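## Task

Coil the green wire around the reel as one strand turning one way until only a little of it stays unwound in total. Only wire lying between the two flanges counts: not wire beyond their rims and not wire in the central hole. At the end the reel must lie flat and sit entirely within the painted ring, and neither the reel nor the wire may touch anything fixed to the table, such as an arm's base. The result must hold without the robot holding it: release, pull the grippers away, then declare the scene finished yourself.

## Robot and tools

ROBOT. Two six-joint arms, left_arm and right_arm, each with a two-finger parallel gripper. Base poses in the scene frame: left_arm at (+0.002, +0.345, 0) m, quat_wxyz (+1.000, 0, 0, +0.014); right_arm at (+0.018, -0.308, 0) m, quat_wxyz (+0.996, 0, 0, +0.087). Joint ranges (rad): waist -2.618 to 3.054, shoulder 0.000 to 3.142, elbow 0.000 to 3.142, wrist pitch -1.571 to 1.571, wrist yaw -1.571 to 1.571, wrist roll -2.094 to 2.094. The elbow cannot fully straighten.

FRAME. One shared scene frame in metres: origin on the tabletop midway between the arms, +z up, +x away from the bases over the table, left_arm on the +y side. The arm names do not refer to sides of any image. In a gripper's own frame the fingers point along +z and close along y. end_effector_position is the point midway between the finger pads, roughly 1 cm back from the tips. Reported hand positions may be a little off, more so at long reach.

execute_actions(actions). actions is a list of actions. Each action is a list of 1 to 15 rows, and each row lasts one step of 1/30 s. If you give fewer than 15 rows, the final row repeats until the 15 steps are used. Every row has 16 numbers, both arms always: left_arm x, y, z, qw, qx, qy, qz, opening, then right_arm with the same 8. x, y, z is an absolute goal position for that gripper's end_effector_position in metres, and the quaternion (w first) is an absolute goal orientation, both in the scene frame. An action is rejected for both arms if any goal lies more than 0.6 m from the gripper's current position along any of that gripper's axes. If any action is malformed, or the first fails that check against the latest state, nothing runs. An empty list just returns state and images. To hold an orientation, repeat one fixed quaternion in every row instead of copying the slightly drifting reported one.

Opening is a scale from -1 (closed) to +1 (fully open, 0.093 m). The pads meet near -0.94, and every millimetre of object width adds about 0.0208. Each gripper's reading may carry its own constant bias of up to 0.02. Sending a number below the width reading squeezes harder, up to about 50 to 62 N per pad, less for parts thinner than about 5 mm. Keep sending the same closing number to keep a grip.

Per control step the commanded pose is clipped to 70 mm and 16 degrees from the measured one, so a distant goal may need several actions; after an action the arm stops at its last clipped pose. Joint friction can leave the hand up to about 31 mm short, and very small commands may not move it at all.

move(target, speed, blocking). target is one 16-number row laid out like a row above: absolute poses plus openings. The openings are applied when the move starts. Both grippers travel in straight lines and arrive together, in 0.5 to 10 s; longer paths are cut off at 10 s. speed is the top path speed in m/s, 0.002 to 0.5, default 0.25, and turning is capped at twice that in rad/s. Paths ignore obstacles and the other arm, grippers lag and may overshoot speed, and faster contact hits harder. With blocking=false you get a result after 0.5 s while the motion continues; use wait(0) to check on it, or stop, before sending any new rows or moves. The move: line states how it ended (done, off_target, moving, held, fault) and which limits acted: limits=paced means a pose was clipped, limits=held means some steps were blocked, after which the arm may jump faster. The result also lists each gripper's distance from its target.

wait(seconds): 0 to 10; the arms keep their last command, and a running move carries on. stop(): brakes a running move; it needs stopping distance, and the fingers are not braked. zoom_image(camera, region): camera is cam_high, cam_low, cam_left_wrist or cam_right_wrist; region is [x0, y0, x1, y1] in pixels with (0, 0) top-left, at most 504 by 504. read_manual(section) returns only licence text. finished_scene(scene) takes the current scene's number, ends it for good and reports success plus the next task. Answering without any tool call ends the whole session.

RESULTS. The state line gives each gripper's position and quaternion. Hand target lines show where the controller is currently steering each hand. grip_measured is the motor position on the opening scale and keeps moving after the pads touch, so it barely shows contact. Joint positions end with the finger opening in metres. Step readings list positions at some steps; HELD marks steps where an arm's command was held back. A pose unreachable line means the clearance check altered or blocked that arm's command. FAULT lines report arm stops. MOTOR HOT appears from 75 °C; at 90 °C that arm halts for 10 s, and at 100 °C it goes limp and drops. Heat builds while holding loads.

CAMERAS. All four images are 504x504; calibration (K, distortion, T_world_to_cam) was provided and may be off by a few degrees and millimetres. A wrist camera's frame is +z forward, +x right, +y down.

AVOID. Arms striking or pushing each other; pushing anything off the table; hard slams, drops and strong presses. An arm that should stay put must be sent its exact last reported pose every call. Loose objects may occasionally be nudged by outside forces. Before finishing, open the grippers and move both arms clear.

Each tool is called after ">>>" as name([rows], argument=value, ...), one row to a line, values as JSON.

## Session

>>> execute_actions(actions=[])

Scene clock: 0.00 s.
left_arm: end_effector_position=(+0.0974, +0.0677, +0.3153) grip_measured=+0.993 end_effector_quat_wxyz=(+0.235, +0.820, +0.449, -0.266) | right_arm: end_effector_position=(+0.2310, -0.4929, +0.1444) grip_measured=+0.993 end_effector_quat_wxyz=(-0.073, +0.938, +0.335, +0.042)
Joint positions: left_arm=[-0.94   1.389  1.713 -1.45   0.594  1.09   0.093] | right_arm=[-0.971  1.694  1.487 -1.463 -0.137  1.651  0.093]
Joint velocities: left_arm=[-0.017  0.002  0.032  0.007 -0.022 -0.007 -0.001] | right_arm=[-0.007 -0.002  0.017  0.037 -0.007  0.037 -0.001]
Motor temperatures (°C, as the motors report them): left_arm=[18 24 23 18 16 19] | right_arm=[20 22 22 22 18 20]
Hand target (left_arm): +0.097, +0.068, +0.315; +0.235, +0.820, +0.449, -0.266
Hand target (right_arm): +0.231, -0.493, +0.144; -0.073, +0.938, +0.335, +0.042
camera_calibration (this result's frames):
cam_left_wrist: T_world_to_cam=[[-0.847844, 0.515179, -0.125505, 0.0878415], [0.529308, 0.808225, -0.25808, 0.00957298], [-0.0315215, -0.285242, -0.957937, 0.406406], [0, 0, 0, 1]] pos_world=[0.0822193, 0.062933, 0.402806]
cam_right_wrist: T_world_to_cam=[[-0.627077, 0.771339, 0.108675, 0.509924], [0.701547, 0.498605, 0.509142, 0.0497794], [0.338535, 0.395512, -0.853794, 0.320171], [0, 0, 0, 1]] pos_world=[0.17645, -0.544776, 0.192599]

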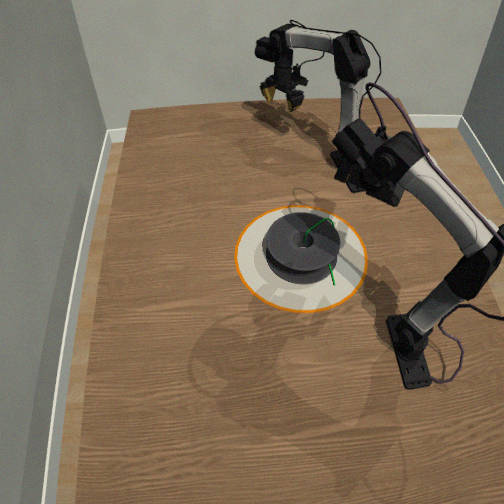

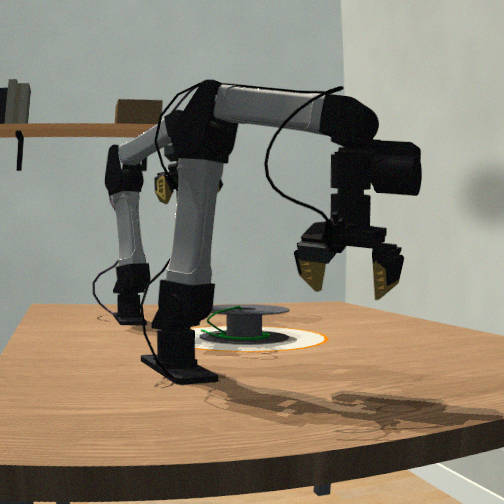

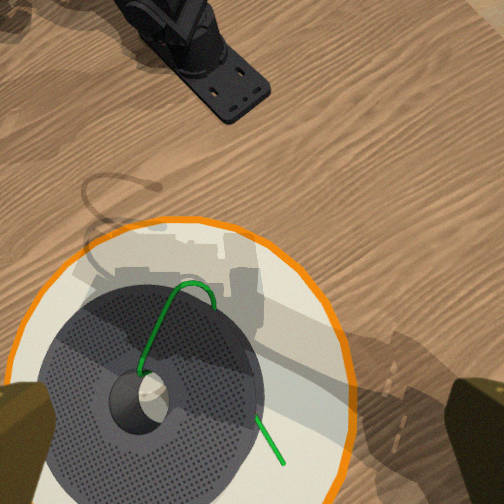

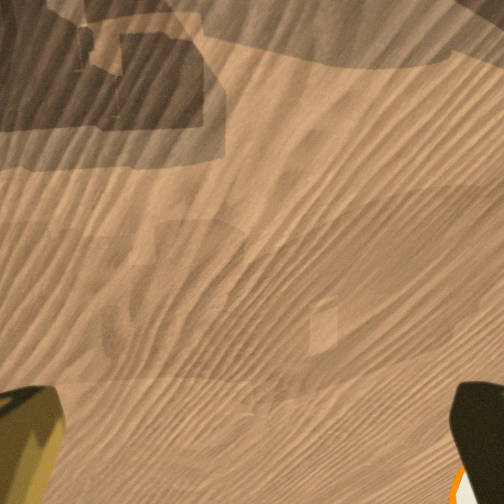

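>>> zoom_image(camera="cam_high", region=[225, 195, 385, 325])

>>> zoom_image(camera="cam_low", region=[180, 290, 340, 360])

>>> zoom_image(camera="cam_left_wrist", region=[0, 200, 380, 504])

Region (225, 195, 385, 325) of cam_high's 504x504 image, scaled by 3.150, with more detail than that image has; it fills the top 410 rows of this view, and the rest is white.

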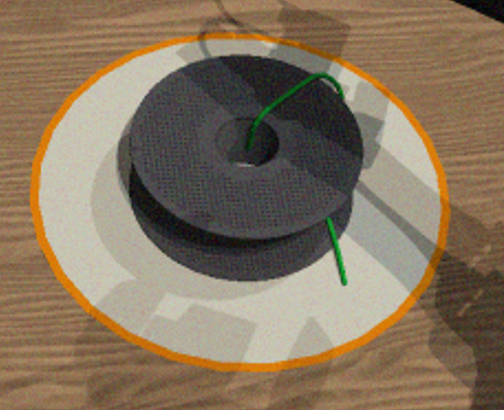

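Region (180, 290, 340, 360) of cam_low's 504x504 image, scaled by 3.150, with more detail than that image has; it fills the top 220 rows of this view, and the rest is white.

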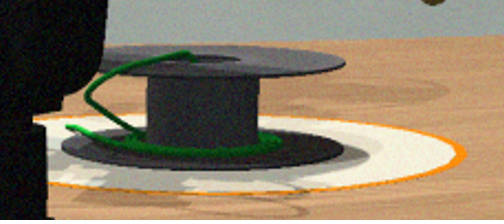

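Region (0, 200, 380, 504) of cam_left_wrist's 504x504 image, scaled by 1.326, with more detail than that image has; it fills the top 403 rows of this view, and the rest is white.

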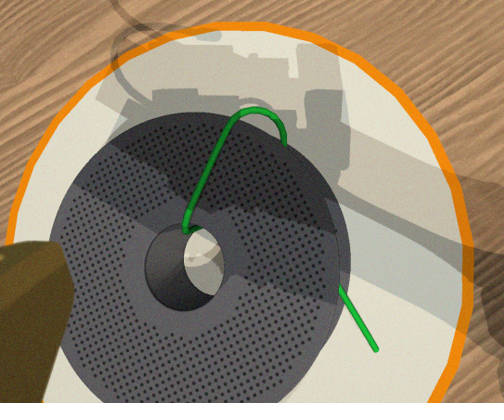

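>>> execute_actions([
  [[0.11,0.12,0.25,0.28,0.74,0.54,-0.29,0.5,0.21,-0.40,0.16,0,0.75,0.66,0,0.5]],
  [[0.125,0.17,0.17,0.32,0.65,0.62,-0.30,0,0.19,-0.30,0.17,0,0.4226,0.9063,0,0]],
  [[0.134,0.19,0.10,0.3537,0.5702,0.6794,-0.2968,-0.3,0.16,-0.20,0.16,0.2,0.05,0.97,0.1,-0.3]],
  [[0.134,0.19,0.07,0.3537,0.5702,0.6794,-0.2968,-0.3,0.14,-0.11,0.14,0.40,-0.25,0.86,0.17,-0.3]],
  [[0.134,0.19,0.07,0.3537,0.5702,0.6794,-0.2968,-0.3,0.13,-0.07,0.125,0.4266,-0.3394,0.8195,0.1767,-0.3]],
  [[0.134,0.19,0.07,0.3537,0.5702,0.6794,-0.2968,-0.3,0.13,-0.07,0.125,0.4266,-0.3394,0.8195,0.1767,-0.3]],
])

Scene clock: 25.87 s.
left_arm: end_effector_position=(+0.1354, +0.1921, +0.0740) grip_measured=-0.298 end_effector_quat_wxyz=(+0.357, +0.570, +0.681, -0.290) | right_arm: end_effector_position=(+0.1278, -0.0682, +0.1352) grip_measured=-0.297 end_effector_quat_wxyz=(+0.430, -0.336, +0.816, +0.188)
Joint positions: left_arm=[-0.188  0.772  0.291 -0.634  0.874  1.017  0.031] | right_arm=[ 1.309  0.782  0.455 -0.387  0.549  0.447  0.031]
Joint velocities: left_arm=[-0.007 -0.002  0.007 -0.007 -0.022 -0.007 -0.   ] | right_arm=[-0.007  0.007 -0.002 -0.007  0.022  0.095  0.   ]
Motor temperatures (°C, as the motors report them): left_arm=[18 24 24 20 16 19] | right_arm=[20 25 23 21 18 20]
Hand target (left_arm): +0.134, +0.190, +0.070; +0.354, +0.570, +0.680, -0.297
Hand target (right_arm): +0.130, -0.070, +0.125; +0.426, -0.339, +0.820, +0.177
Off the commanded pose (left_arm): 0.005 m, 1 deg.
Off the commanded pose (right_arm): 0.011 m, 2 deg.
Step readings (end_effector_position; steps 1 to 15: 1st action; 16 to 30: 2nd action; 31 to 45: 3rd action; 46 to 60: 4th action; 61 to 75: 5th action; 76 to 90: 6th action):
0: left_arm (+0.0974, +0.0677, +0.3153) | right_arm (+0.2310, -0.4929, +0.1444)
1: left_arm (+0.0996, +0.0682, +0.3095) | right_arm (+0.2304, -0.4893, +0.1430)
2: left_arm (+0.1026, +0.0786, +0.2932) | right_arm (+0.2275, -0.4765, +0.1415)
4: left_arm (+0.1042, +0.1080, +0.2546) | right_arm (+0.2219, -0.4404, +0.1456)
8: left_arm (+0.1037, +0.1314, +0.2313) | right_arm (+0.2191, -0.4002, +0.1650)
15: left_arm (+0.1089, +0.1227, +0.2448) | right_arm (+0.2134, -0.3994, +0.1645)
16: left_arm (+0.1130, +0.1229, +0.2403) | right_arm (+0.2131, -0.3946, +0.1633)
17: left_arm (+0.1184, +0.1322, +0.2251) | right_arm (+0.2122, -0.3790, +0.1620)
19: left_arm (+0.1188, +0.1569, +0.1844) | right_arm (+0.2069, -0.3427, +0.1640)
23: left_arm (+0.1176, +0.1776, +0.1526) | right_arm (+0.1978, -0.3040, +0.1720)
30: left_arm (+0.1223, +0.1723, +0.1619) | right_arm (+0.1936, -0.2999, +0.1719)
31: left_arm (+0.1261, +0.1727, +0.1569) | right_arm (+0.1934, -0.2941, +0.1699)
32: left_arm (+0.1296, +0.1793, +0.1419) | right_arm (+0.1889, -0.2765, +0.1663)
34: left_arm (+0.1219, +0.1919, +0.1056) | right_arm (+0.1697, -0.2414, +0.1623)
38: left_arm (+0.1162, +0.1975, +0.0862) | right_arm (+0.1470, -0.2051, +0.1609)
45: left_arm (+0.1288, +0.1938, +0.0947) | right_arm (+0.1507, -0.2032, +0.1593)
46: left_arm (+0.1302, +0.1932, +0.0928) | right_arm (+0.1499, -0.1961, +0.1584)
47: left_arm (+0.1306, +0.1935, +0.0876) | right_arm (+0.1406, -0.1776, +0.1560)
49: left_arm (+0.1256, +0.1944, +0.0751) | right_arm (+0.1218, -0.1471, +0.1484)
53: left_arm (+0.1253, +0.1944, +0.0691) | right_arm (+0.1199, -0.1274, +0.1326)
60: left_arm (+0.1331, +0.1928, +0.0727) | right_arm (+0.1289, -0.1205, +0.1285)
61: left_arm (+0.1334, +0.1926, +0.0730) | right_arm (+0.1289, -0.1165, +0.1289)
62: left_arm (+0.1338, +0.1925, +0.0732) | right_arm (+0.1245, -0.1083, +0.1283)
64: left_arm (+0.1344, +0.1923, +0.0735) | right_arm (+0.1198, -0.0964, +0.1243)
68: left_arm (+0.1350, +0.1922, +0.0738) | right_arm (+0.1219, -0.0842, +0.1216)
75: left_arm (+0.1353, +0.1921, +0.0740) | right_arm (+0.1263, -0.0716, +0.1307)
76: left_arm (+0.1353, +0.1921, +0.0740) | right_arm (+0.1267, -0.0709, +0.1317)
77: left_arm (+0.1353, +0.1921, +0.0740) | right_arm (+0.1271, -0.0704, +0.1325)
79: left_arm (+0.1354, +0.1921, +0.0740) | right_arm (+0.1275, -0.0695, +0.1336)
83: left_arm (+0.1354, +0.1921, +0.0740) | right_arm (+0.1277, -0.0687, +0.1346)
90: end_effector_position above
camera_calibration (this result's frames):
cam_left_wrist: T_world_to_cam=[[-0.989194, -0.146603, 0.00181163, 0.162549], [-0.128758, 0.862742, -0.488977, -0.0776871], [0.0701226, -0.483926, -0.872295, 0.230044], [0, 0, 0, 1]] pos_world=[0.134659, 0.202179, 0.162385]
cam_right_wrist: T_world_to_cam=[[0.706789, -0.706876, -0.0278577, -0.134161], [-0.606691, -0.585422, -0.53778, 0.149895], [0.363835, 0.396998, -0.842625, 0.174661], [0, 0, 0, 1]] pos_world=[0.122216, -0.0764233, 0.224047]

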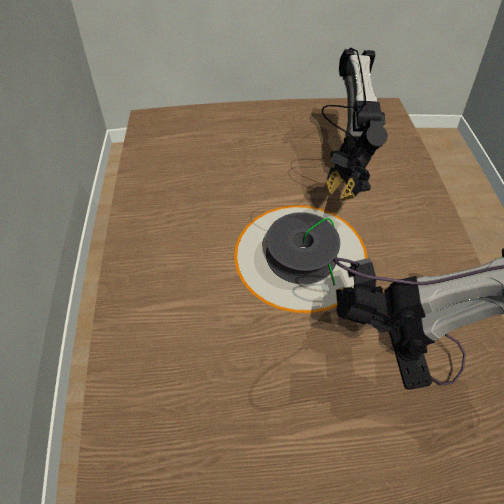

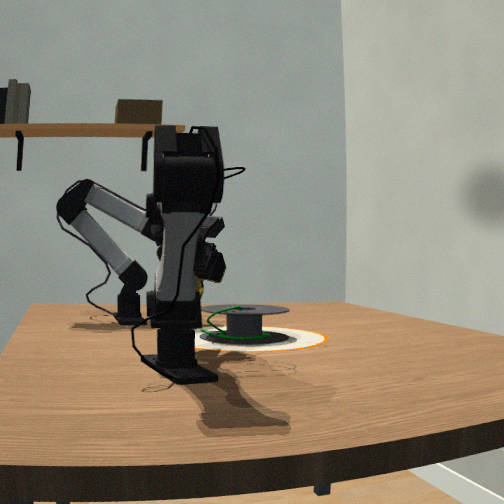

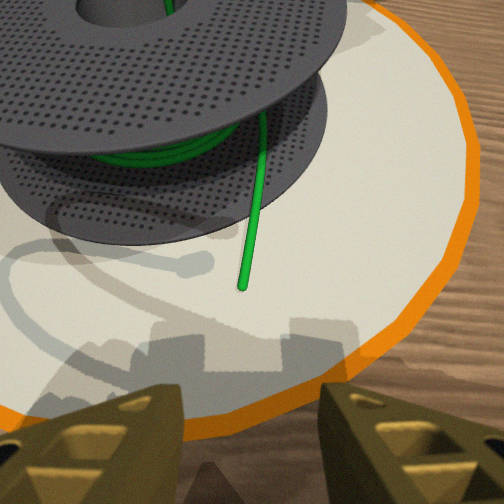

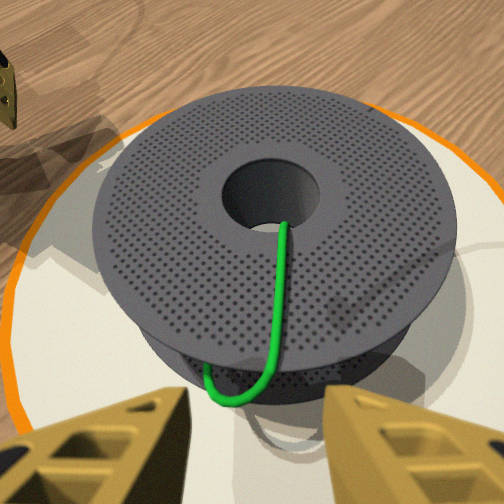

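>>> execute_actions([
  [[0.143,0.150,0.04,0.3321,0.6162,0.638,-0.3207,-0.3,0.165,-0.043,0.10,0.4266,-0.3394,0.8195,0.1767,-0.3]],
  [[0.146,0.127,0.018,0.3321,0.6162,0.638,-0.3207,-0.3,0.176,-0.032,0.078,0.4266,-0.3394,0.8195,0.1767,-0.3]],
  [[0.146,0.126,0.008,0.3321,0.6162,0.638,-0.3207,-0.3,0.176,-0.032,0.070,0.4266,-0.3394,0.8195,0.1767,-0.3]],
])

Scene clock: 30.20 s.
left_arm: end_effector_position=(+0.1490, +0.1253, +0.0150) grip_measured=-0.298 end_effector_quat_wxyz=(+0.337, +0.617, +0.634, -0.322) | right_arm: end_effector_position=(+0.1759, -0.0280, +0.0816) grip_measured=-0.297 end_effector_quat_wxyz=(+0.435, -0.334, +0.816, +0.184)
Joint positions: left_arm=[-0.544  1.377  0.197  0.263  0.778  0.75   0.031] | right_arm=[1.084 1.181 0.359 0.182 0.386 0.284 0.031]
Joint velocities: left_arm=[-0.007 -0.007 -0.017  0.066 -0.051 -0.022 -0.001] | right_arm=[-0.007 -0.007  0.022  0.022 -0.007  0.007 -0.   ]
Motor temperatures (°C, as the motors report them): left_arm=[18 24 24 20 16 19] | right_arm=[20 24 23 23 18 20]
Hand target (left_arm): +0.146, +0.126, +0.009; +0.332, +0.617, +0.638, -0.321
Hand target (right_arm): +0.176, -0.033, +0.070; +0.426, -0.339, +0.820, +0.177
Off the commanded pose (left_arm): 0.008 m, 1 deg.
Off the commanded pose (right_arm): 0.012 m, 1 deg.
Step readings (end_effector_position; steps 1 to 15: 1st action; 16 to 30: 2nd action; 31 to 45: 3rd action):
0: left_arm (+0.1354, +0.1921, +0.0740) | right_arm (+0.1278, -0.0681, +0.1353)
1: left_arm (+0.1346, +0.1894, +0.0721) | right_arm (+0.1317, -0.0663, +0.1332)
2: left_arm (+0.1317, +0.1840, +0.0678) | right_arm (+0.1419, -0.0659, +0.1291)
4: left_arm (+0.1249, +0.1761, +0.0564) | right_arm (+0.1569, -0.0671, +0.1144)
8: left_arm (+0.1237, +0.1655, +0.0470) | right_arm (+0.1624, -0.0599, +0.0982)
15: left_arm (+0.1367, +0.1545, +0.0480) | right_arm (+0.1639, -0.0458, +0.1064)
16: left_arm (+0.1377, +0.1517, +0.0465) | right_arm (+0.1654, -0.0435, +0.1056)
17: left_arm (+0.1363, +0.1474, +0.0431) | right_arm (+0.1685, -0.0411, +0.1025)
19: left_arm (+0.1314, +0.1419, +0.0331) | right_arm (+0.1723, -0.0399, +0.0906)
23: left_arm (+0.1318, +0.1366, +0.0220) | right_arm (+0.1736, -0.0383, +0.0783)
30: left_arm (+0.1431, +0.1292, +0.0237) | right_arm (+0.1752, -0.0307, +0.0864)
31: left_arm (+0.1441, +0.1285, +0.0229) | right_arm (+0.1755, -0.0300, +0.0866)
32: left_arm (+0.1449, +0.1279, +0.0208) | right_arm (+0.1756, -0.0292, +0.0859)
34: left_arm (+0.1441, +0.1285, +0.0148) | right_arm (+0.1755, -0.0295, +0.0825)
38: left_arm (+0.1458, +0.1269, +0.0134) | right_arm (+0.1753, -0.0299, +0.0792)
45: end_effector_position above
camera_calibration (this result's frames):
cam_left_wrist: T_world_to_cam=[[-0.999968, 0.00437414, 0.00664657, 0.14897], [0.000458842, 0.865647, -0.500654, -0.0665906], [-0.00794352, -0.500636, -0.865622, 0.158889], [0, 0, 0, 1]] pos_world=[0.150258, 0.136538, 0.103208]
cam_right_wrist: T_world_to_cam=[[0.701281, -0.712657, -0.0180301, -0.141268], [-0.605336, -0.581934, -0.543066, 0.174042], [0.376528, 0.391756, -0.839496, 0.0934522], [0, 0, 0, 1]] pos_world=[0.169235, -0.0360055, 0.170422]

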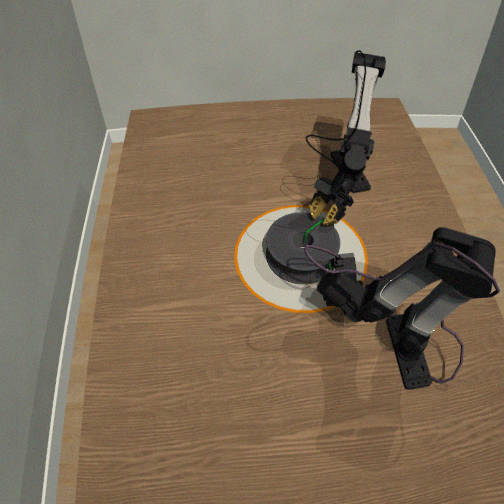

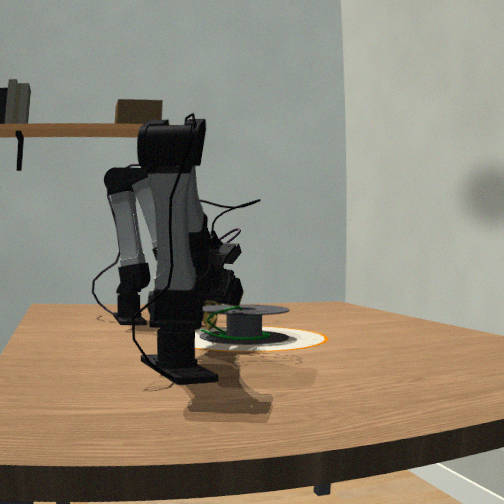

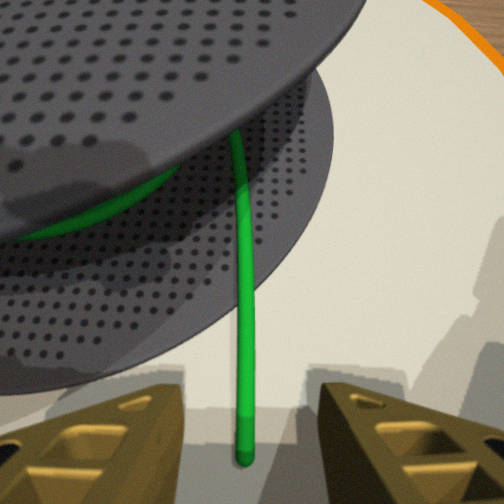

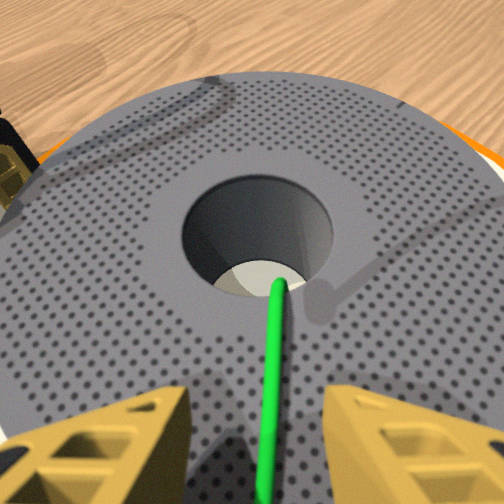

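>>> execute_actions([
  [[0.146,0.126,-0.001,0.3321,0.6162,0.638,-0.3207,-0.5,0.177,-0.033,0.060,0.4266,-0.3394,0.8195,0.1767,-0.4]],
  [[0.146,0.126,0.001,0.3321,0.6162,0.638,-0.3207,-1,0.177,-0.033,0.060,0.4266,-0.3394,0.8195,0.1767,-0.4]],
])

Scene clock: 31.67 s.
left_arm: end_effector_position=(+0.1499, +0.1216, +0.0128) grip_measured=-0.992 end_effector_quat_wxyz=(+0.348, +0.618, +0.624, -0.328) | right_arm: end_effector_position=(+0.1771, -0.0282, +0.0726) grip_measured=-0.397 end_effector_quat_wxyz=(+0.437, -0.333, +0.815, +0.185)
Joint positions: left_arm=[-0.547  1.431  0.182  0.362  0.797  0.745  0.   ] | right_arm=[1.077 1.218 0.33  0.254 0.381 0.28  0.026]
Joint velocities: left_arm=[ 0.007 -0.017 -0.017  0.037 -0.007  0.022  0.   ] | right_arm=[-0.007 -0.007 -0.002 -0.066 -0.022  0.007 -0.001]
Motor temperatures (°C, as the motors report them): left_arm=[18 24 24 20 16 19] | right_arm=[20 24 23 23 18 20]
Hand target (left_arm): +0.146, +0.127, +0.002; +0.332, +0.616, +0.638, -0.321
Hand target (right_arm): +0.177, -0.034, +0.061; +0.426, -0.339, +0.820, +0.177
Off the commanded pose (left_arm): 0.013 m, 3 deg.
Off the commanded pose (right_arm): 0.013 m, 2 deg.
Step readings (end_effector_position; steps 1 to 15: 1st action; 16 to 30: 2nd action):
0: left_arm (+0.1502, +0.1247, +0.0159) | right_arm (+0.1760, -0.0276, +0.0822)
1: left_arm (+0.1504, +0.1246, +0.0150) | right_arm (+0.1763, -0.0275, +0.0815)
2: left_arm (+0.1503, +0.1247, +0.0127) | right_arm (+0.1766, -0.0277, +0.0799)
4: left_arm (+0.1505, +0.1232, +0.0124) | right_arm (+0.1766, -0.0300, +0.0735)
8: left_arm (+0.1507, +0.1221, +0.0125) | right_arm (+0.1767, -0.0302, +0.0703)
15: left_arm (+0.1508, +0.1221, +0.0126) | right_arm (+0.1769, -0.0286, +0.0721)
16: left_arm (+0.1503, +0.1219, +0.0128) | right_arm (+0.1770, -0.0286, +0.0721)
17: left_arm (+0.1499, +0.1216, +0.0128) | right_arm (+0.1770, -0.0285, +0.0723)
19: left_arm (+0.1499, +0.1216, +0.0128) | right_arm (+0.1770, -0.0284, +0.0724)
23: left_arm (+0.1499, +0.1216, +0.0128) | right_arm (+0.1771, -0.0283, +0.0725)
30: end_effector_position above
camera_calibration (this result's frames):
cam_left_wrist: T_world_to_cam=[[-0.999846, 0.0156369, -0.00790724, 0.148636], [0.0174618, 0.851627, -0.523857, -0.0650098], [-0.00145749, -0.523914, -0.85177, 0.156843], [0, 0, 0, 1]] pos_world=[0.149977, 0.135212, 0.100714]
cam_right_wrist: T_world_to_cam=[[0.701551, -0.712339, -0.0200096, -0.142301], [-0.604211, -0.579704, -0.546692, 0.169912], [0.37783, 0.395622, -0.837095, 0.0852026], [0, 0, 0, 1]] pos_world=[0.170302, -0.0365762, 0.161365]

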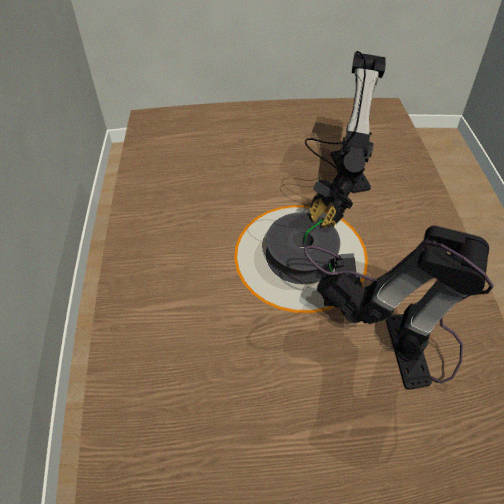

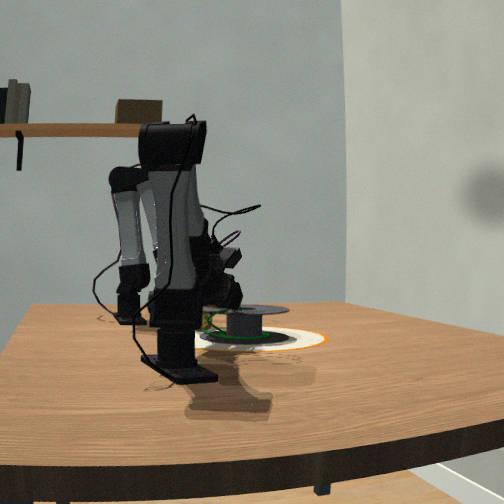

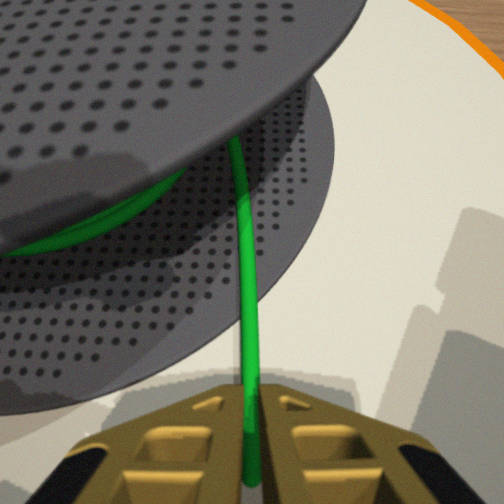

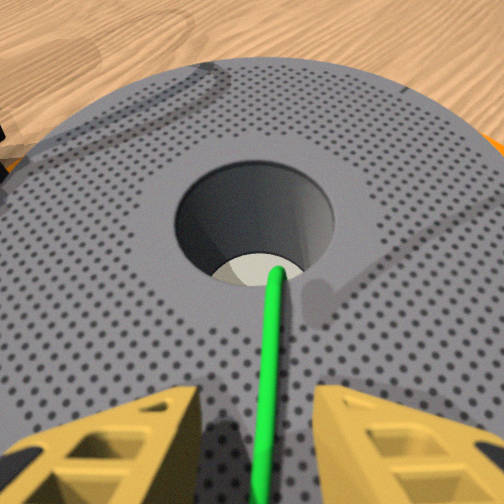

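>>> execute_actions([
  [[0.150,0.124,0.024,0.3321,0.6162,0.638,-0.3207,-1,0.177,-0.033,0.062,0.4266,-0.3394,0.8195,0.1767,-1]],
  [[0.165,0.119,0.026,0.2874,0.6942,0.5522,-0.3613,-1,0.165,-0.042,0.095,0.4266,-0.3394,0.8195,0.1767,-1]],
  [[0.184,0.112,0.026,0.2378,0.7603,0.4568,-0.3958,-1,0.122,-0.086,0.085,0.4266,-0.3394,0.8195,0.1767,-1]],
])

Scene clock: 37.33 s.
left_arm: end_effector_position=(+0.1905, +0.1096, +0.0270) grip_measured=-0.992 end_effector_quat_wxyz=(+0.254, +0.758, +0.467, -0.378) | right_arm: end_effector_position=(+0.1232, -0.0766, +0.0888) grip_measured=-0.993 end_effector_quat_wxyz=(+0.431, -0.345, +0.812, +0.189)
Joint positions: left_arm=[-0.452  1.811  0.829 -0.591  0.947  1.614  0.   ] | right_arm=[ 1.328  0.771  0.265 -0.21   0.555  0.441  0.   ]
Joint velocities: left_arm=[-0.002  0.09   0.071 -0.359 -0.022  0.3    0.   ] | right_arm=[ 0.042 -0.056 -0.017 -0.256  0.139  0.081  0.   ]
Motor temperatures (°C, as the motors report them): left_arm=[18 23 24 21 16 19] | right_arm=[20 24 23 24 18 20]
Hand target (left_arm): +0.185, +0.111, +0.028; +0.241, +0.758, +0.460, -0.394
Hand target (right_arm): +0.124, -0.085, +0.086; +0.430, -0.341, +0.817, +0.175
Off the commanded pose (left_arm): 0.007 m, 3 deg.
Off the commanded pose (right_arm): 0.010 m, 2 deg.
Step readings (end_effector_position; steps 1 to 15: 1st action; 16 to 30: 2nd action; 31 to 45: 3rd action):
0: left_arm (+0.1499, +0.1216, +0.0128) | right_arm (+0.1771, -0.0282, +0.0726)
1: left_arm (+0.1495, +0.1220, +0.0138) | right_arm (+0.1771, -0.0282, +0.0726)
2: left_arm (+0.1488, +0.1227, +0.0161) | right_arm (+0.1771, -0.0282, +0.0726)
4: left_arm (+0.1493, +0.1229, +0.0212) | right_arm (+0.1770, -0.0282, +0.0726)
8: left_arm (+0.1493, +0.1235, +0.0220) | right_arm (+0.1770, -0.0282, +0.0726)
15: left_arm (+0.1452, +0.1265, +0.0175) | right_arm (+0.1770, -0.0282, +0.0726)
16: left_arm (+0.1462, +0.1263, +0.0183) | right_arm (+0.1757, -0.0301, +0.0739)
17: left_arm (+0.1531, +0.1256, +0.0190) | right_arm (+0.1730, -0.0330, +0.0780)
19: left_arm (+0.1710, +0.1209, +0.0245) | right_arm (+0.1700, -0.0344, +0.0910)
23: left_arm (+0.1812, +0.1138, +0.0339) | right_arm (+0.1682, -0.0351, +0.0995)
30: left_arm (+0.1686, +0.1175, +0.0282) | right_arm (+0.1661, -0.0424, +0.0896)
31: left_arm (+0.1685, +0.1173, +0.0279) | right_arm (+0.1623, -0.0445, +0.0901)
32: left_arm (+0.1743, +0.1149, +0.0270) | right_arm (+0.1523, -0.0479, +0.0905)
34: left_arm (+0.1907, +0.1096, +0.0259) | right_arm (+0.1354, -0.0548, +0.0905)
38: left_arm (+0.2004, +0.1054, +0.0286) | right_arm (+0.1239, -0.0635, +0.0954)
45: end_effector_position above
camera_calibration (this result's frames):
cam_left_wrist: T_world_to_cam=[[-0.884381, 0.466432, -0.0176357, 0.118402], [0.416927, 0.7724, -0.479135, -0.116738], [-0.209862, -0.431091, -0.877564, 0.192941], [0, 0, 0, 1]] pos_world=[0.193875, 0.118117, 0.115473]
cam_right_wrist: T_world_to_cam=[[0.719747, -0.69399, -0.0185057, -0.139659], [-0.591839, -0.599435, -0.538891, 0.114463], [0.362892, 0.398818, -0.842172, 0.140807], [0, 0, 0, 1]] pos_world=[0.117165, -0.0844655, 0.177682]

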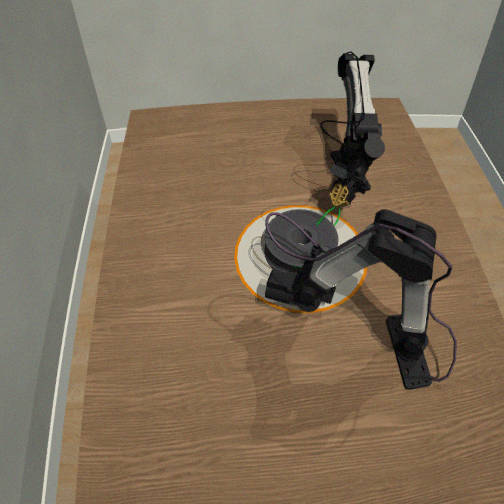

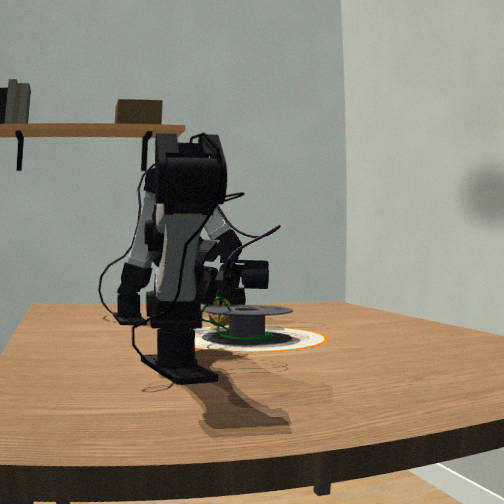

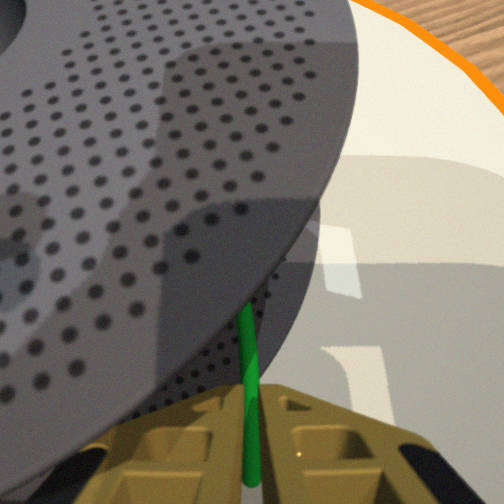

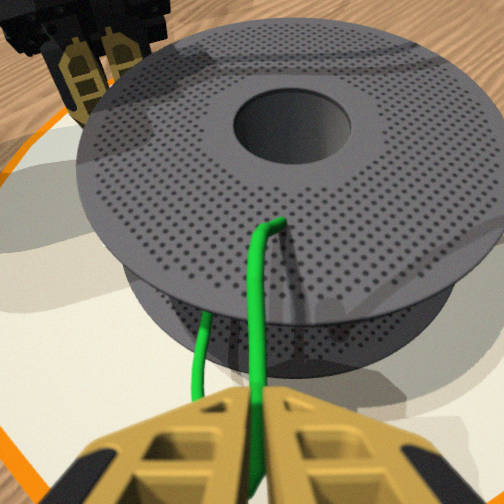

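>>> zoom_image(camera="cam_high", region=[225, 185, 385, 325])

>>> zoom_image(camera="cam_low", region=[180, 285, 340, 360])

Region (225, 185, 385, 325) of cam_high's 504x504 image, scaled by 3.150, with more detail than that image has; it fills the top 441 rows of this view, and the rest is white.

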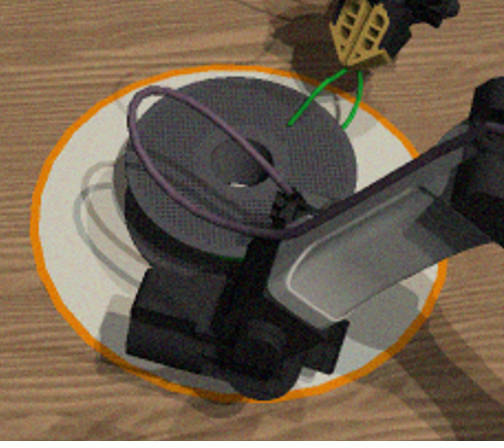

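Region (180, 285, 340, 360) of cam_low's 504x504 image, scaled by 3.150, with more detail than that image has; it fills the top 236 rows of this view, and the rest is white.

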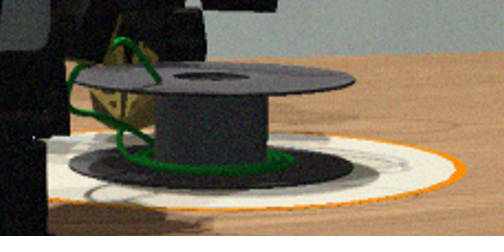

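>>> execute_actions([
  [[0.188,0.104,0.024,0.2378,0.7603,0.4568,-0.3958,-1,0.122,-0.088,0.088,0.37,-0.50,0.72,0.26,-1]],
  [[0.188,0.102,0.024,0.2378,0.7603,0.4568,-0.3958,-1,0.120,-0.090,0.075,0.3119,-0.654,0.5993,0.3404,-1]],
  [[0.188,0.102,0.024,0.2378,0.7603,0.4568,-0.3958,-1,0.120,-0.090,0.035,0.3119,-0.654,0.5993,0.3404,-1]],
])

Scene clock: 43.50 s.
left_arm: end_effector_position=(+0.1841, +0.1076, +0.0238) grip_measured=-0.992 end_effector_quat_wxyz=(+0.234, +0.761, +0.461, -0.392) | right_arm: end_effector_position=(+0.1221, -0.0896, +0.0400) grip_measured=-0.993 end_effector_quat_wxyz=(+0.315, -0.652, +0.604, +0.333)
Joint positions: left_arm=[-0.468  1.847  0.858 -0.647  0.947  1.644  0.   ] | right_arm=[ 0.451  1.052  0.196 -0.074 -0.764 -0.758  0.   ]
Joint velocities: left_arm=[ 0.007 -0.012  0.012 -0.051 -0.022  0.051  0.   ] | right_arm=[-0.002  0.002  0.002  0.125 -0.139 -0.037  0.   ]
Motor temperatures (°C, as the motors report them): left_arm=[18 24 25 20 17 19] | right_arm=[20 24 24 24 18 20]
Hand target (left_arm): +0.188, +0.102, +0.024; +0.238, +0.760, +0.457, -0.396
Hand target (right_arm): +0.119, -0.091, +0.036; -0.313, +0.653, -0.600, -0.341
Off the commanded pose (left_arm): 0.007 m, 1 deg.
Off the commanded pose (right_arm): 0.005 m, 1 deg.
Step readings (end_effector_position; steps 1 to 15: 1st action; 16 to 30: 2nd action; 31 to 45: 3rd action):
0: left_arm (+0.1831, +0.1130, +0.0270) | right_arm (+0.1247, -0.0824, +0.0850)
1: left_arm (+0.1834, +0.1125, +0.0268) | right_arm (+0.1242, -0.0824, +0.0859)
2: left_arm (+0.1846, +0.1112, +0.0262) | right_arm (+0.1270, -0.0848, +0.0894)
4: left_arm (+0.1859, +0.1093, +0.0248) | right_arm (+0.1338, -0.0887, +0.0990)
8: left_arm (+0.1857, +0.1088, +0.0238) | right_arm (+0.1400, -0.0913, +0.1057)
15: left_arm (+0.1857, +0.1088, +0.0238) | right_arm (+0.1363, -0.0911, +0.0997)
16: left_arm (+0.1856, +0.1087, +0.0238) | right_arm (+0.1349, -0.0903, +0.0983)
17: left_arm (+0.1852, +0.1085, +0.0238) | right_arm (+0.1361, -0.0918, +0.0954)
19: left_arm (+0.1845, +0.1079, +0.0238) | right_arm (+0.1380, -0.0964, +0.0877)
23: left_arm (+0.1841, +0.1076, +0.0238) | right_arm (+0.1363, -0.0987, +0.0793)
30: left_arm (+0.1841, +0.1076, +0.0238) | right_arm (+0.1322, -0.0969, +0.0696)
31: left_arm (+0.1841, +0.1076, +0.0238) | right_arm (+0.1324, -0.0952, +0.0682)
32: left_arm (+0.1841, +0.1076, +0.0238) | right_arm (+0.1319, -0.0945, +0.0637)
34: left_arm (+0.1841, +0.1076, +0.0238) | right_arm (+0.1262, -0.0962, +0.0490)
38: left_arm (+0.1841, +0.1076, +0.0238) | right_arm (+0.1203, -0.0953, +0.0360)
45: end_effector_position above
camera_calibration (this result's frames):
cam_left_wrist: T_world_to_cam=[[-0.867791, 0.496544, 0.0195678, 0.106478], [0.426949, 0.765154, -0.481927, -0.115057], [-0.25427, -0.409857, -0.875993, 0.193824], [0, 0, 0, 1]] pos_world=[0.190808, 0.114606, 0.112256]
cam_right_wrist: T_world_to_cam=[[0.997709, 0.067633, -0.00132291, -0.115099], [0.0572331, -0.854393, -0.516465, -0.0233235], [-0.0360604, 0.515207, -0.856307, 0.164972], [0, 0, 0, 1]] pos_world=[0.12212, -0.0971376, 0.129069]

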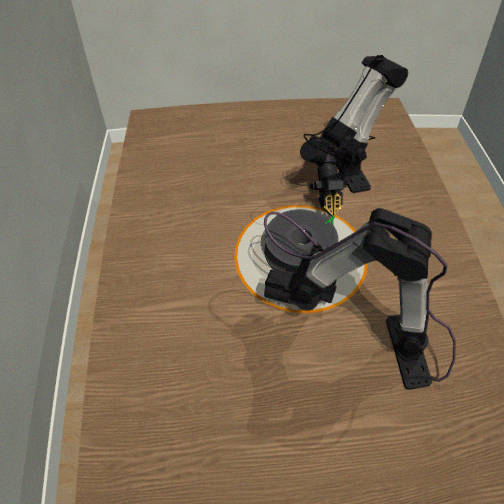

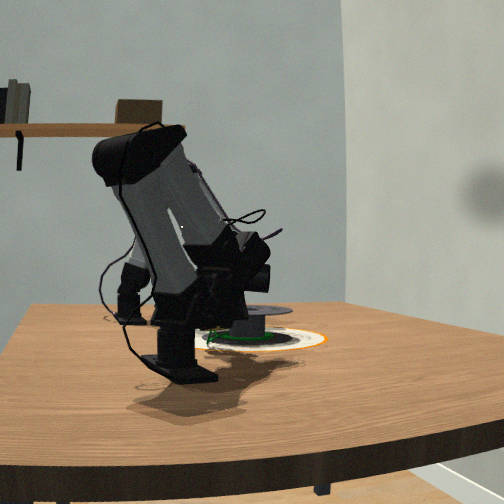

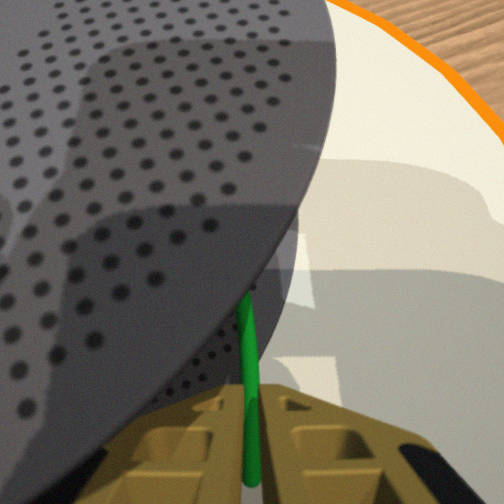

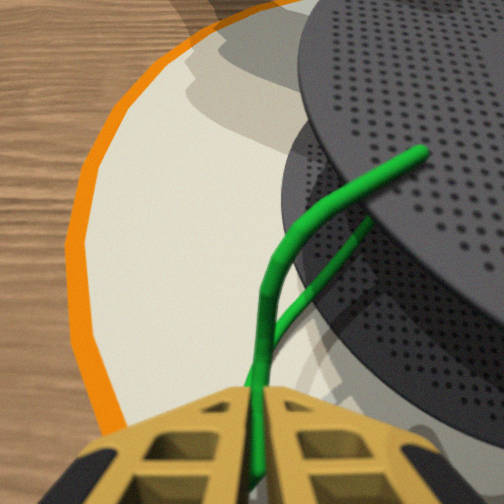

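>>> execute_actions([
  [[0.188,0.102,0.024,0.2378,0.7603,0.4568,-0.3958,-1,0.103,-0.100,0.036,0.2968,-0.6794,0.5702,0.3537,-1]],
  [[0.188,0.102,0.024,0.2378,0.7603,0.4568,-0.3958,-1,0.103,-0.100,0.028,0.2968,-0.6794,0.5702,0.3537,-1]],
])

Scene clock: 45.50 s.
left_arm: end_effector_position=(+0.1841, +0.1076, +0.0238) grip_measured=-0.992 end_effector_quat_wxyz=(+0.234, +0.761, +0.461, -0.392) | right_arm: end_effector_position=(+0.1105, -0.0945, +0.0394) grip_measured=-0.993 end_effector_quat_wxyz=(-0.315, +0.684, -0.561, -0.344)
Joint positions: left_arm=[-0.468  1.847  0.858 -0.647  0.947  1.644  0.   ] | right_arm=[ 0.423  1.054  0.196 -0.143 -0.835 -0.912  0.   ]
Joint velocities: left_arm=[-0.022 -0.027  0.007 -0.022  0.007 -0.066  0.   ] | right_arm=[ 0.002  0.012 -0.002 -0.022  0.007 -0.037  0.   ]
Motor temperatures (°C, as the motors report them): left_arm=[18 24 25 20 17 19] | right_arm=[20 23 24 24 18 20]
Hand target (left_arm): +0.188, +0.102, +0.024; +0.238, +0.760, +0.457, -0.396
Hand target (right_arm): +0.103, -0.100, +0.029; -0.297, +0.679, -0.570, -0.354
Off the commanded pose (left_arm): 0.007 m, 1 deg.
Off the commanded pose (right_arm): 0.015 m, 3 deg.
Step readings (end_effector_position; steps 1 to 15: 1st action; 16 to 30: 2nd action):
0: left_arm (+0.1841, +0.1076, +0.0238) | right_arm (+0.1226, -0.0879, +0.0422)
1: left_arm (+0.1841, +0.1076, +0.0238) | right_arm (+0.1213, -0.0884, +0.0422)
2: left_arm (+0.1841, +0.1076, +0.0238) | right_arm (+0.1197, -0.0892, +0.0420)
4: left_arm (+0.1841, +0.1076, +0.0238) | right_arm (+0.1165, -0.0909, +0.0409)
8: left_arm (+0.1841, +0.1076, +0.0238) | right_arm (+0.1121, -0.0935, +0.0392)
15: left_arm (+0.1841, +0.1076, +0.0238) | right_arm (+0.1084, -0.0957, +0.0378)
16: left_arm (+0.1841, +0.1076, +0.0238) | right_arm (+0.1086, -0.0956, +0.0379)
17: left_arm (+0.1841, +0.1076, +0.0238) | right_arm (+0.1091, -0.0955, +0.0382)
19: left_arm (+0.1841, +0.1076, +0.0238) | right_arm (+0.1098, -0.0950, +0.0388)
23: left_arm (+0.1841, +0.1076, +0.0238) | right_arm (+0.1103, -0.0947, +0.0392)
30: end_effector_position above
camera_calibration (this result's frames):
cam_left_wrist: T_world_to_cam=[[-0.867791, 0.496544, 0.0195678, 0.106478], [0.426949, 0.765154, -0.481927, -0.115057], [-0.25427, -0.409857, -0.875993, 0.193824], [0, 0, 0, 1]] pos_world=[0.190808, 0.114606, 0.112256]
cam_right_wrist: T_world_to_cam=[[0.985276, 0.167114, 0.0361273, -0.0939008], [0.160605, -0.832157, -0.530774, -0.0359039], [-0.058636, 0.528761, -0.846743, 0.170004], [0, 0, 0, 1]] pos_world=[0.108253, -0.104077, 0.128285]

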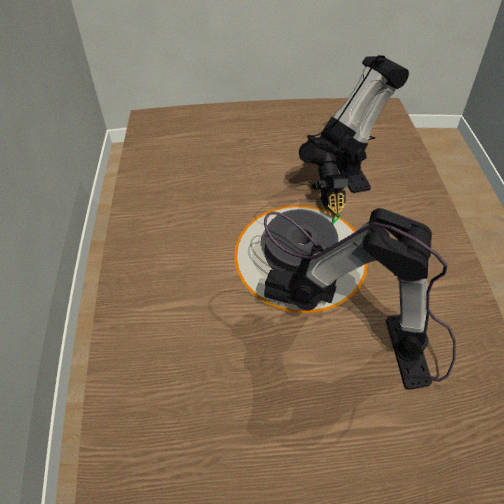

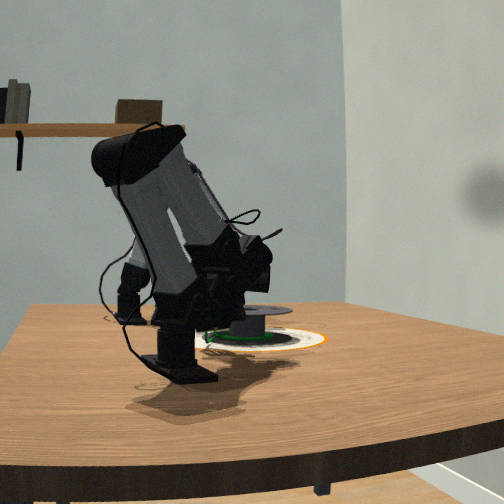

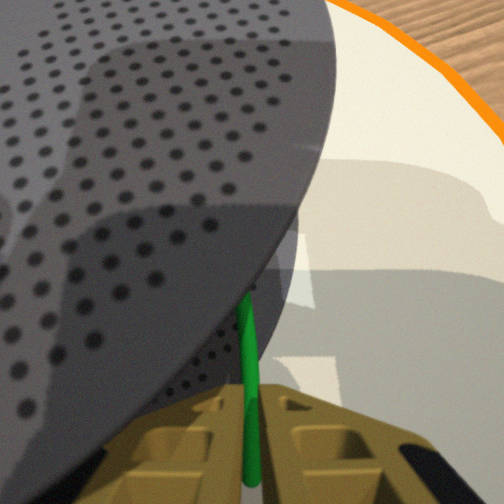

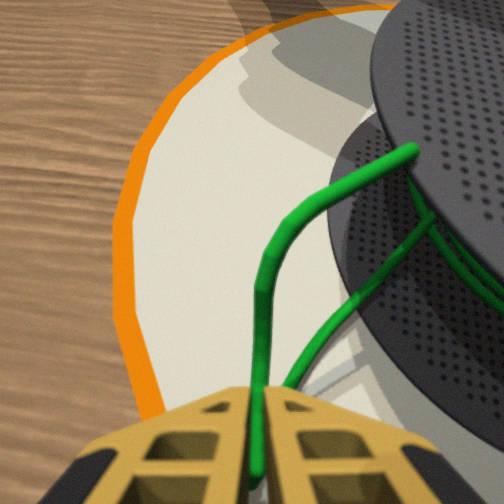

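>>> execute_actions([
  [[0.188,0.102,0.024,0.2378,0.7603,0.4568,-0.3958,-1,0.106,-0.098,0.024,0.246,-0.7077,0.5939,0.2931,-1]],
  [[0.188,0.102,0.024,0.2378,0.7603,0.4568,-0.3958,-1,0.106,-0.098,0.020,0.246,-0.7077,0.5939,0.2931,-1]],
])

>>> zoom_image(camera="cam_low", region=[170, 280, 330, 360])

Scene clock: 47.80 s.
left_arm: end_effector_position=(+0.1841, +0.1076, +0.0238) grip_measured=-0.992 end_effector_quat_wxyz=(+0.234, +0.761, +0.461, -0.392) | right_arm: end_effector_position=(+0.1068, -0.0978, +0.0241) grip_measured=-0.993 end_effector_quat_wxyz=(-0.257, +0.706, -0.589, -0.296)
Joint positions: left_arm=[-0.468  1.847  0.858 -0.647  0.947  1.644  0.   ] | right_arm=[ 0.522  1.085  0.251 -0.248 -0.671 -0.883  0.   ]
Joint velocities: left_arm=[ 0.017 -0.012  0.002 -0.081 -0.095 -0.022  0.   ] | right_arm=[ 0.007  0.007 -0.002 -0.051  0.037 -0.007  0.   ]
Motor temperatures (°C, as the motors report them): left_arm=[18 24 25 20 17 19] | right_arm=[20 23 24 24 18 20]
Hand target (left_arm): +0.188, +0.102, +0.024; +0.238, +0.760, +0.457, -0.396
Hand target (right_arm): +0.106, -0.098, +0.020; -0.246, +0.708, -0.594, -0.293
Off the commanded pose (left_arm): 0.007 m, 1 deg.
Off the commanded pose (right_arm): 0.004 m, 1 deg.
Step readings (end_effector_position; steps 1 to 15: 1st action; 16 to 30: 2nd action):
0: left_arm (+0.1841, +0.1076, +0.0238) | right_arm (+0.1105, -0.0945, +0.0394)
1: left_arm (+0.1841, +0.1076, +0.0238) | right_arm (+0.1097, -0.0951, +0.0373)
2: left_arm (+0.1841, +0.1076, +0.0238) | right_arm (+0.1071, -0.0943, +0.0360)
4: left_arm (+0.1841, +0.1076, +0.0238) | right_arm (+0.1053, -0.0924, +0.0359)
8: left_arm (+0.1841, +0.1076, +0.0238) | right_arm (+0.1070, -0.0934, +0.0336)
15: left_arm (+0.1841, +0.1076, +0.0238) | right_arm (+0.1071, -0.0969, +0.0276)
16: left_arm (+0.1841, +0.1076, +0.0238) | right_arm (+0.1071, -0.0971, +0.0270)
17: left_arm (+0.1841, +0.1076, +0.0238) | right_arm (+0.1070, -0.0973, +0.0261)
19: left_arm (+0.1841, +0.1076, +0.0238) | right_arm (+0.1066, -0.0978, +0.0245)
23: left_arm (+0.1841, +0.1076, +0.0238) | right_arm (+0.1066, -0.0979, +0.0240)
30: end_effector_position above
camera_calibration (this result's frames):
cam_left_wrist: T_world_to_cam=[[-0.867791, 0.496544, 0.0195678, 0.106478], [0.426949, 0.765154, -0.481927, -0.115057], [-0.25427, -0.409857, -0.875993, 0.193824], [0, 0, 0, 1]] pos_world=[0.190808, 0.114606, 0.112256]
cam_right_wrist: T_world_to_cam=[[0.985808, 0.167759, 0.0062228, -0.0884846], [0.157084, -0.908738, -0.386679, -0.0567473], [-0.0592138, 0.382169, -0.922193, 0.14607], [0, 0, 0, 1]] pos_world=[0.104792, -0.0925478, 0.113313]

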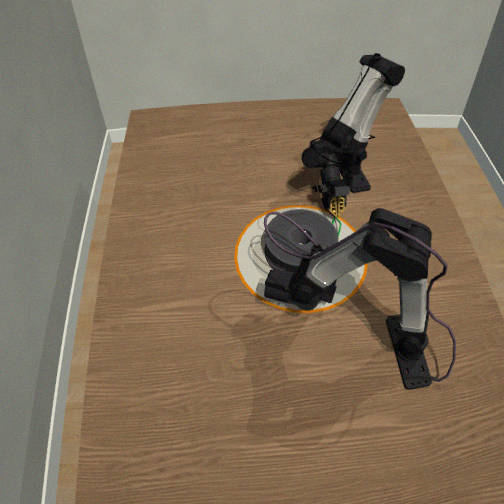

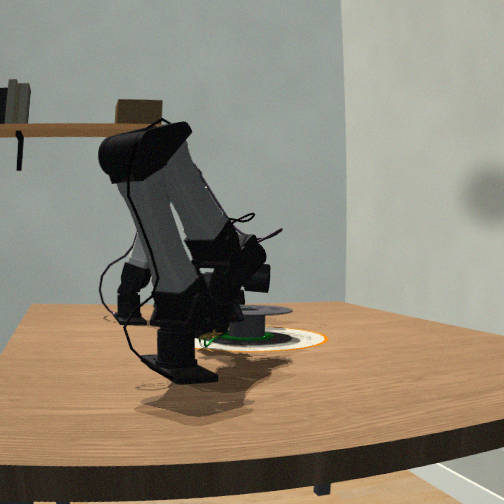

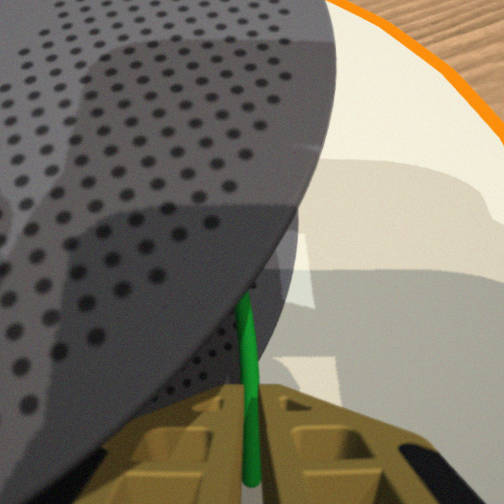

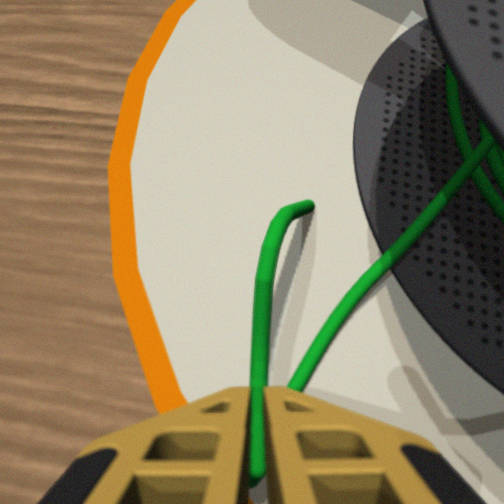

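Region (170, 280, 330, 360) of cam_low's 504x504 image, scaled by 3.150, with more detail than that image has.

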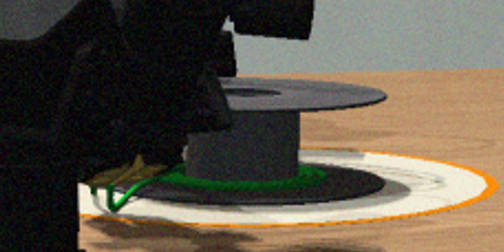

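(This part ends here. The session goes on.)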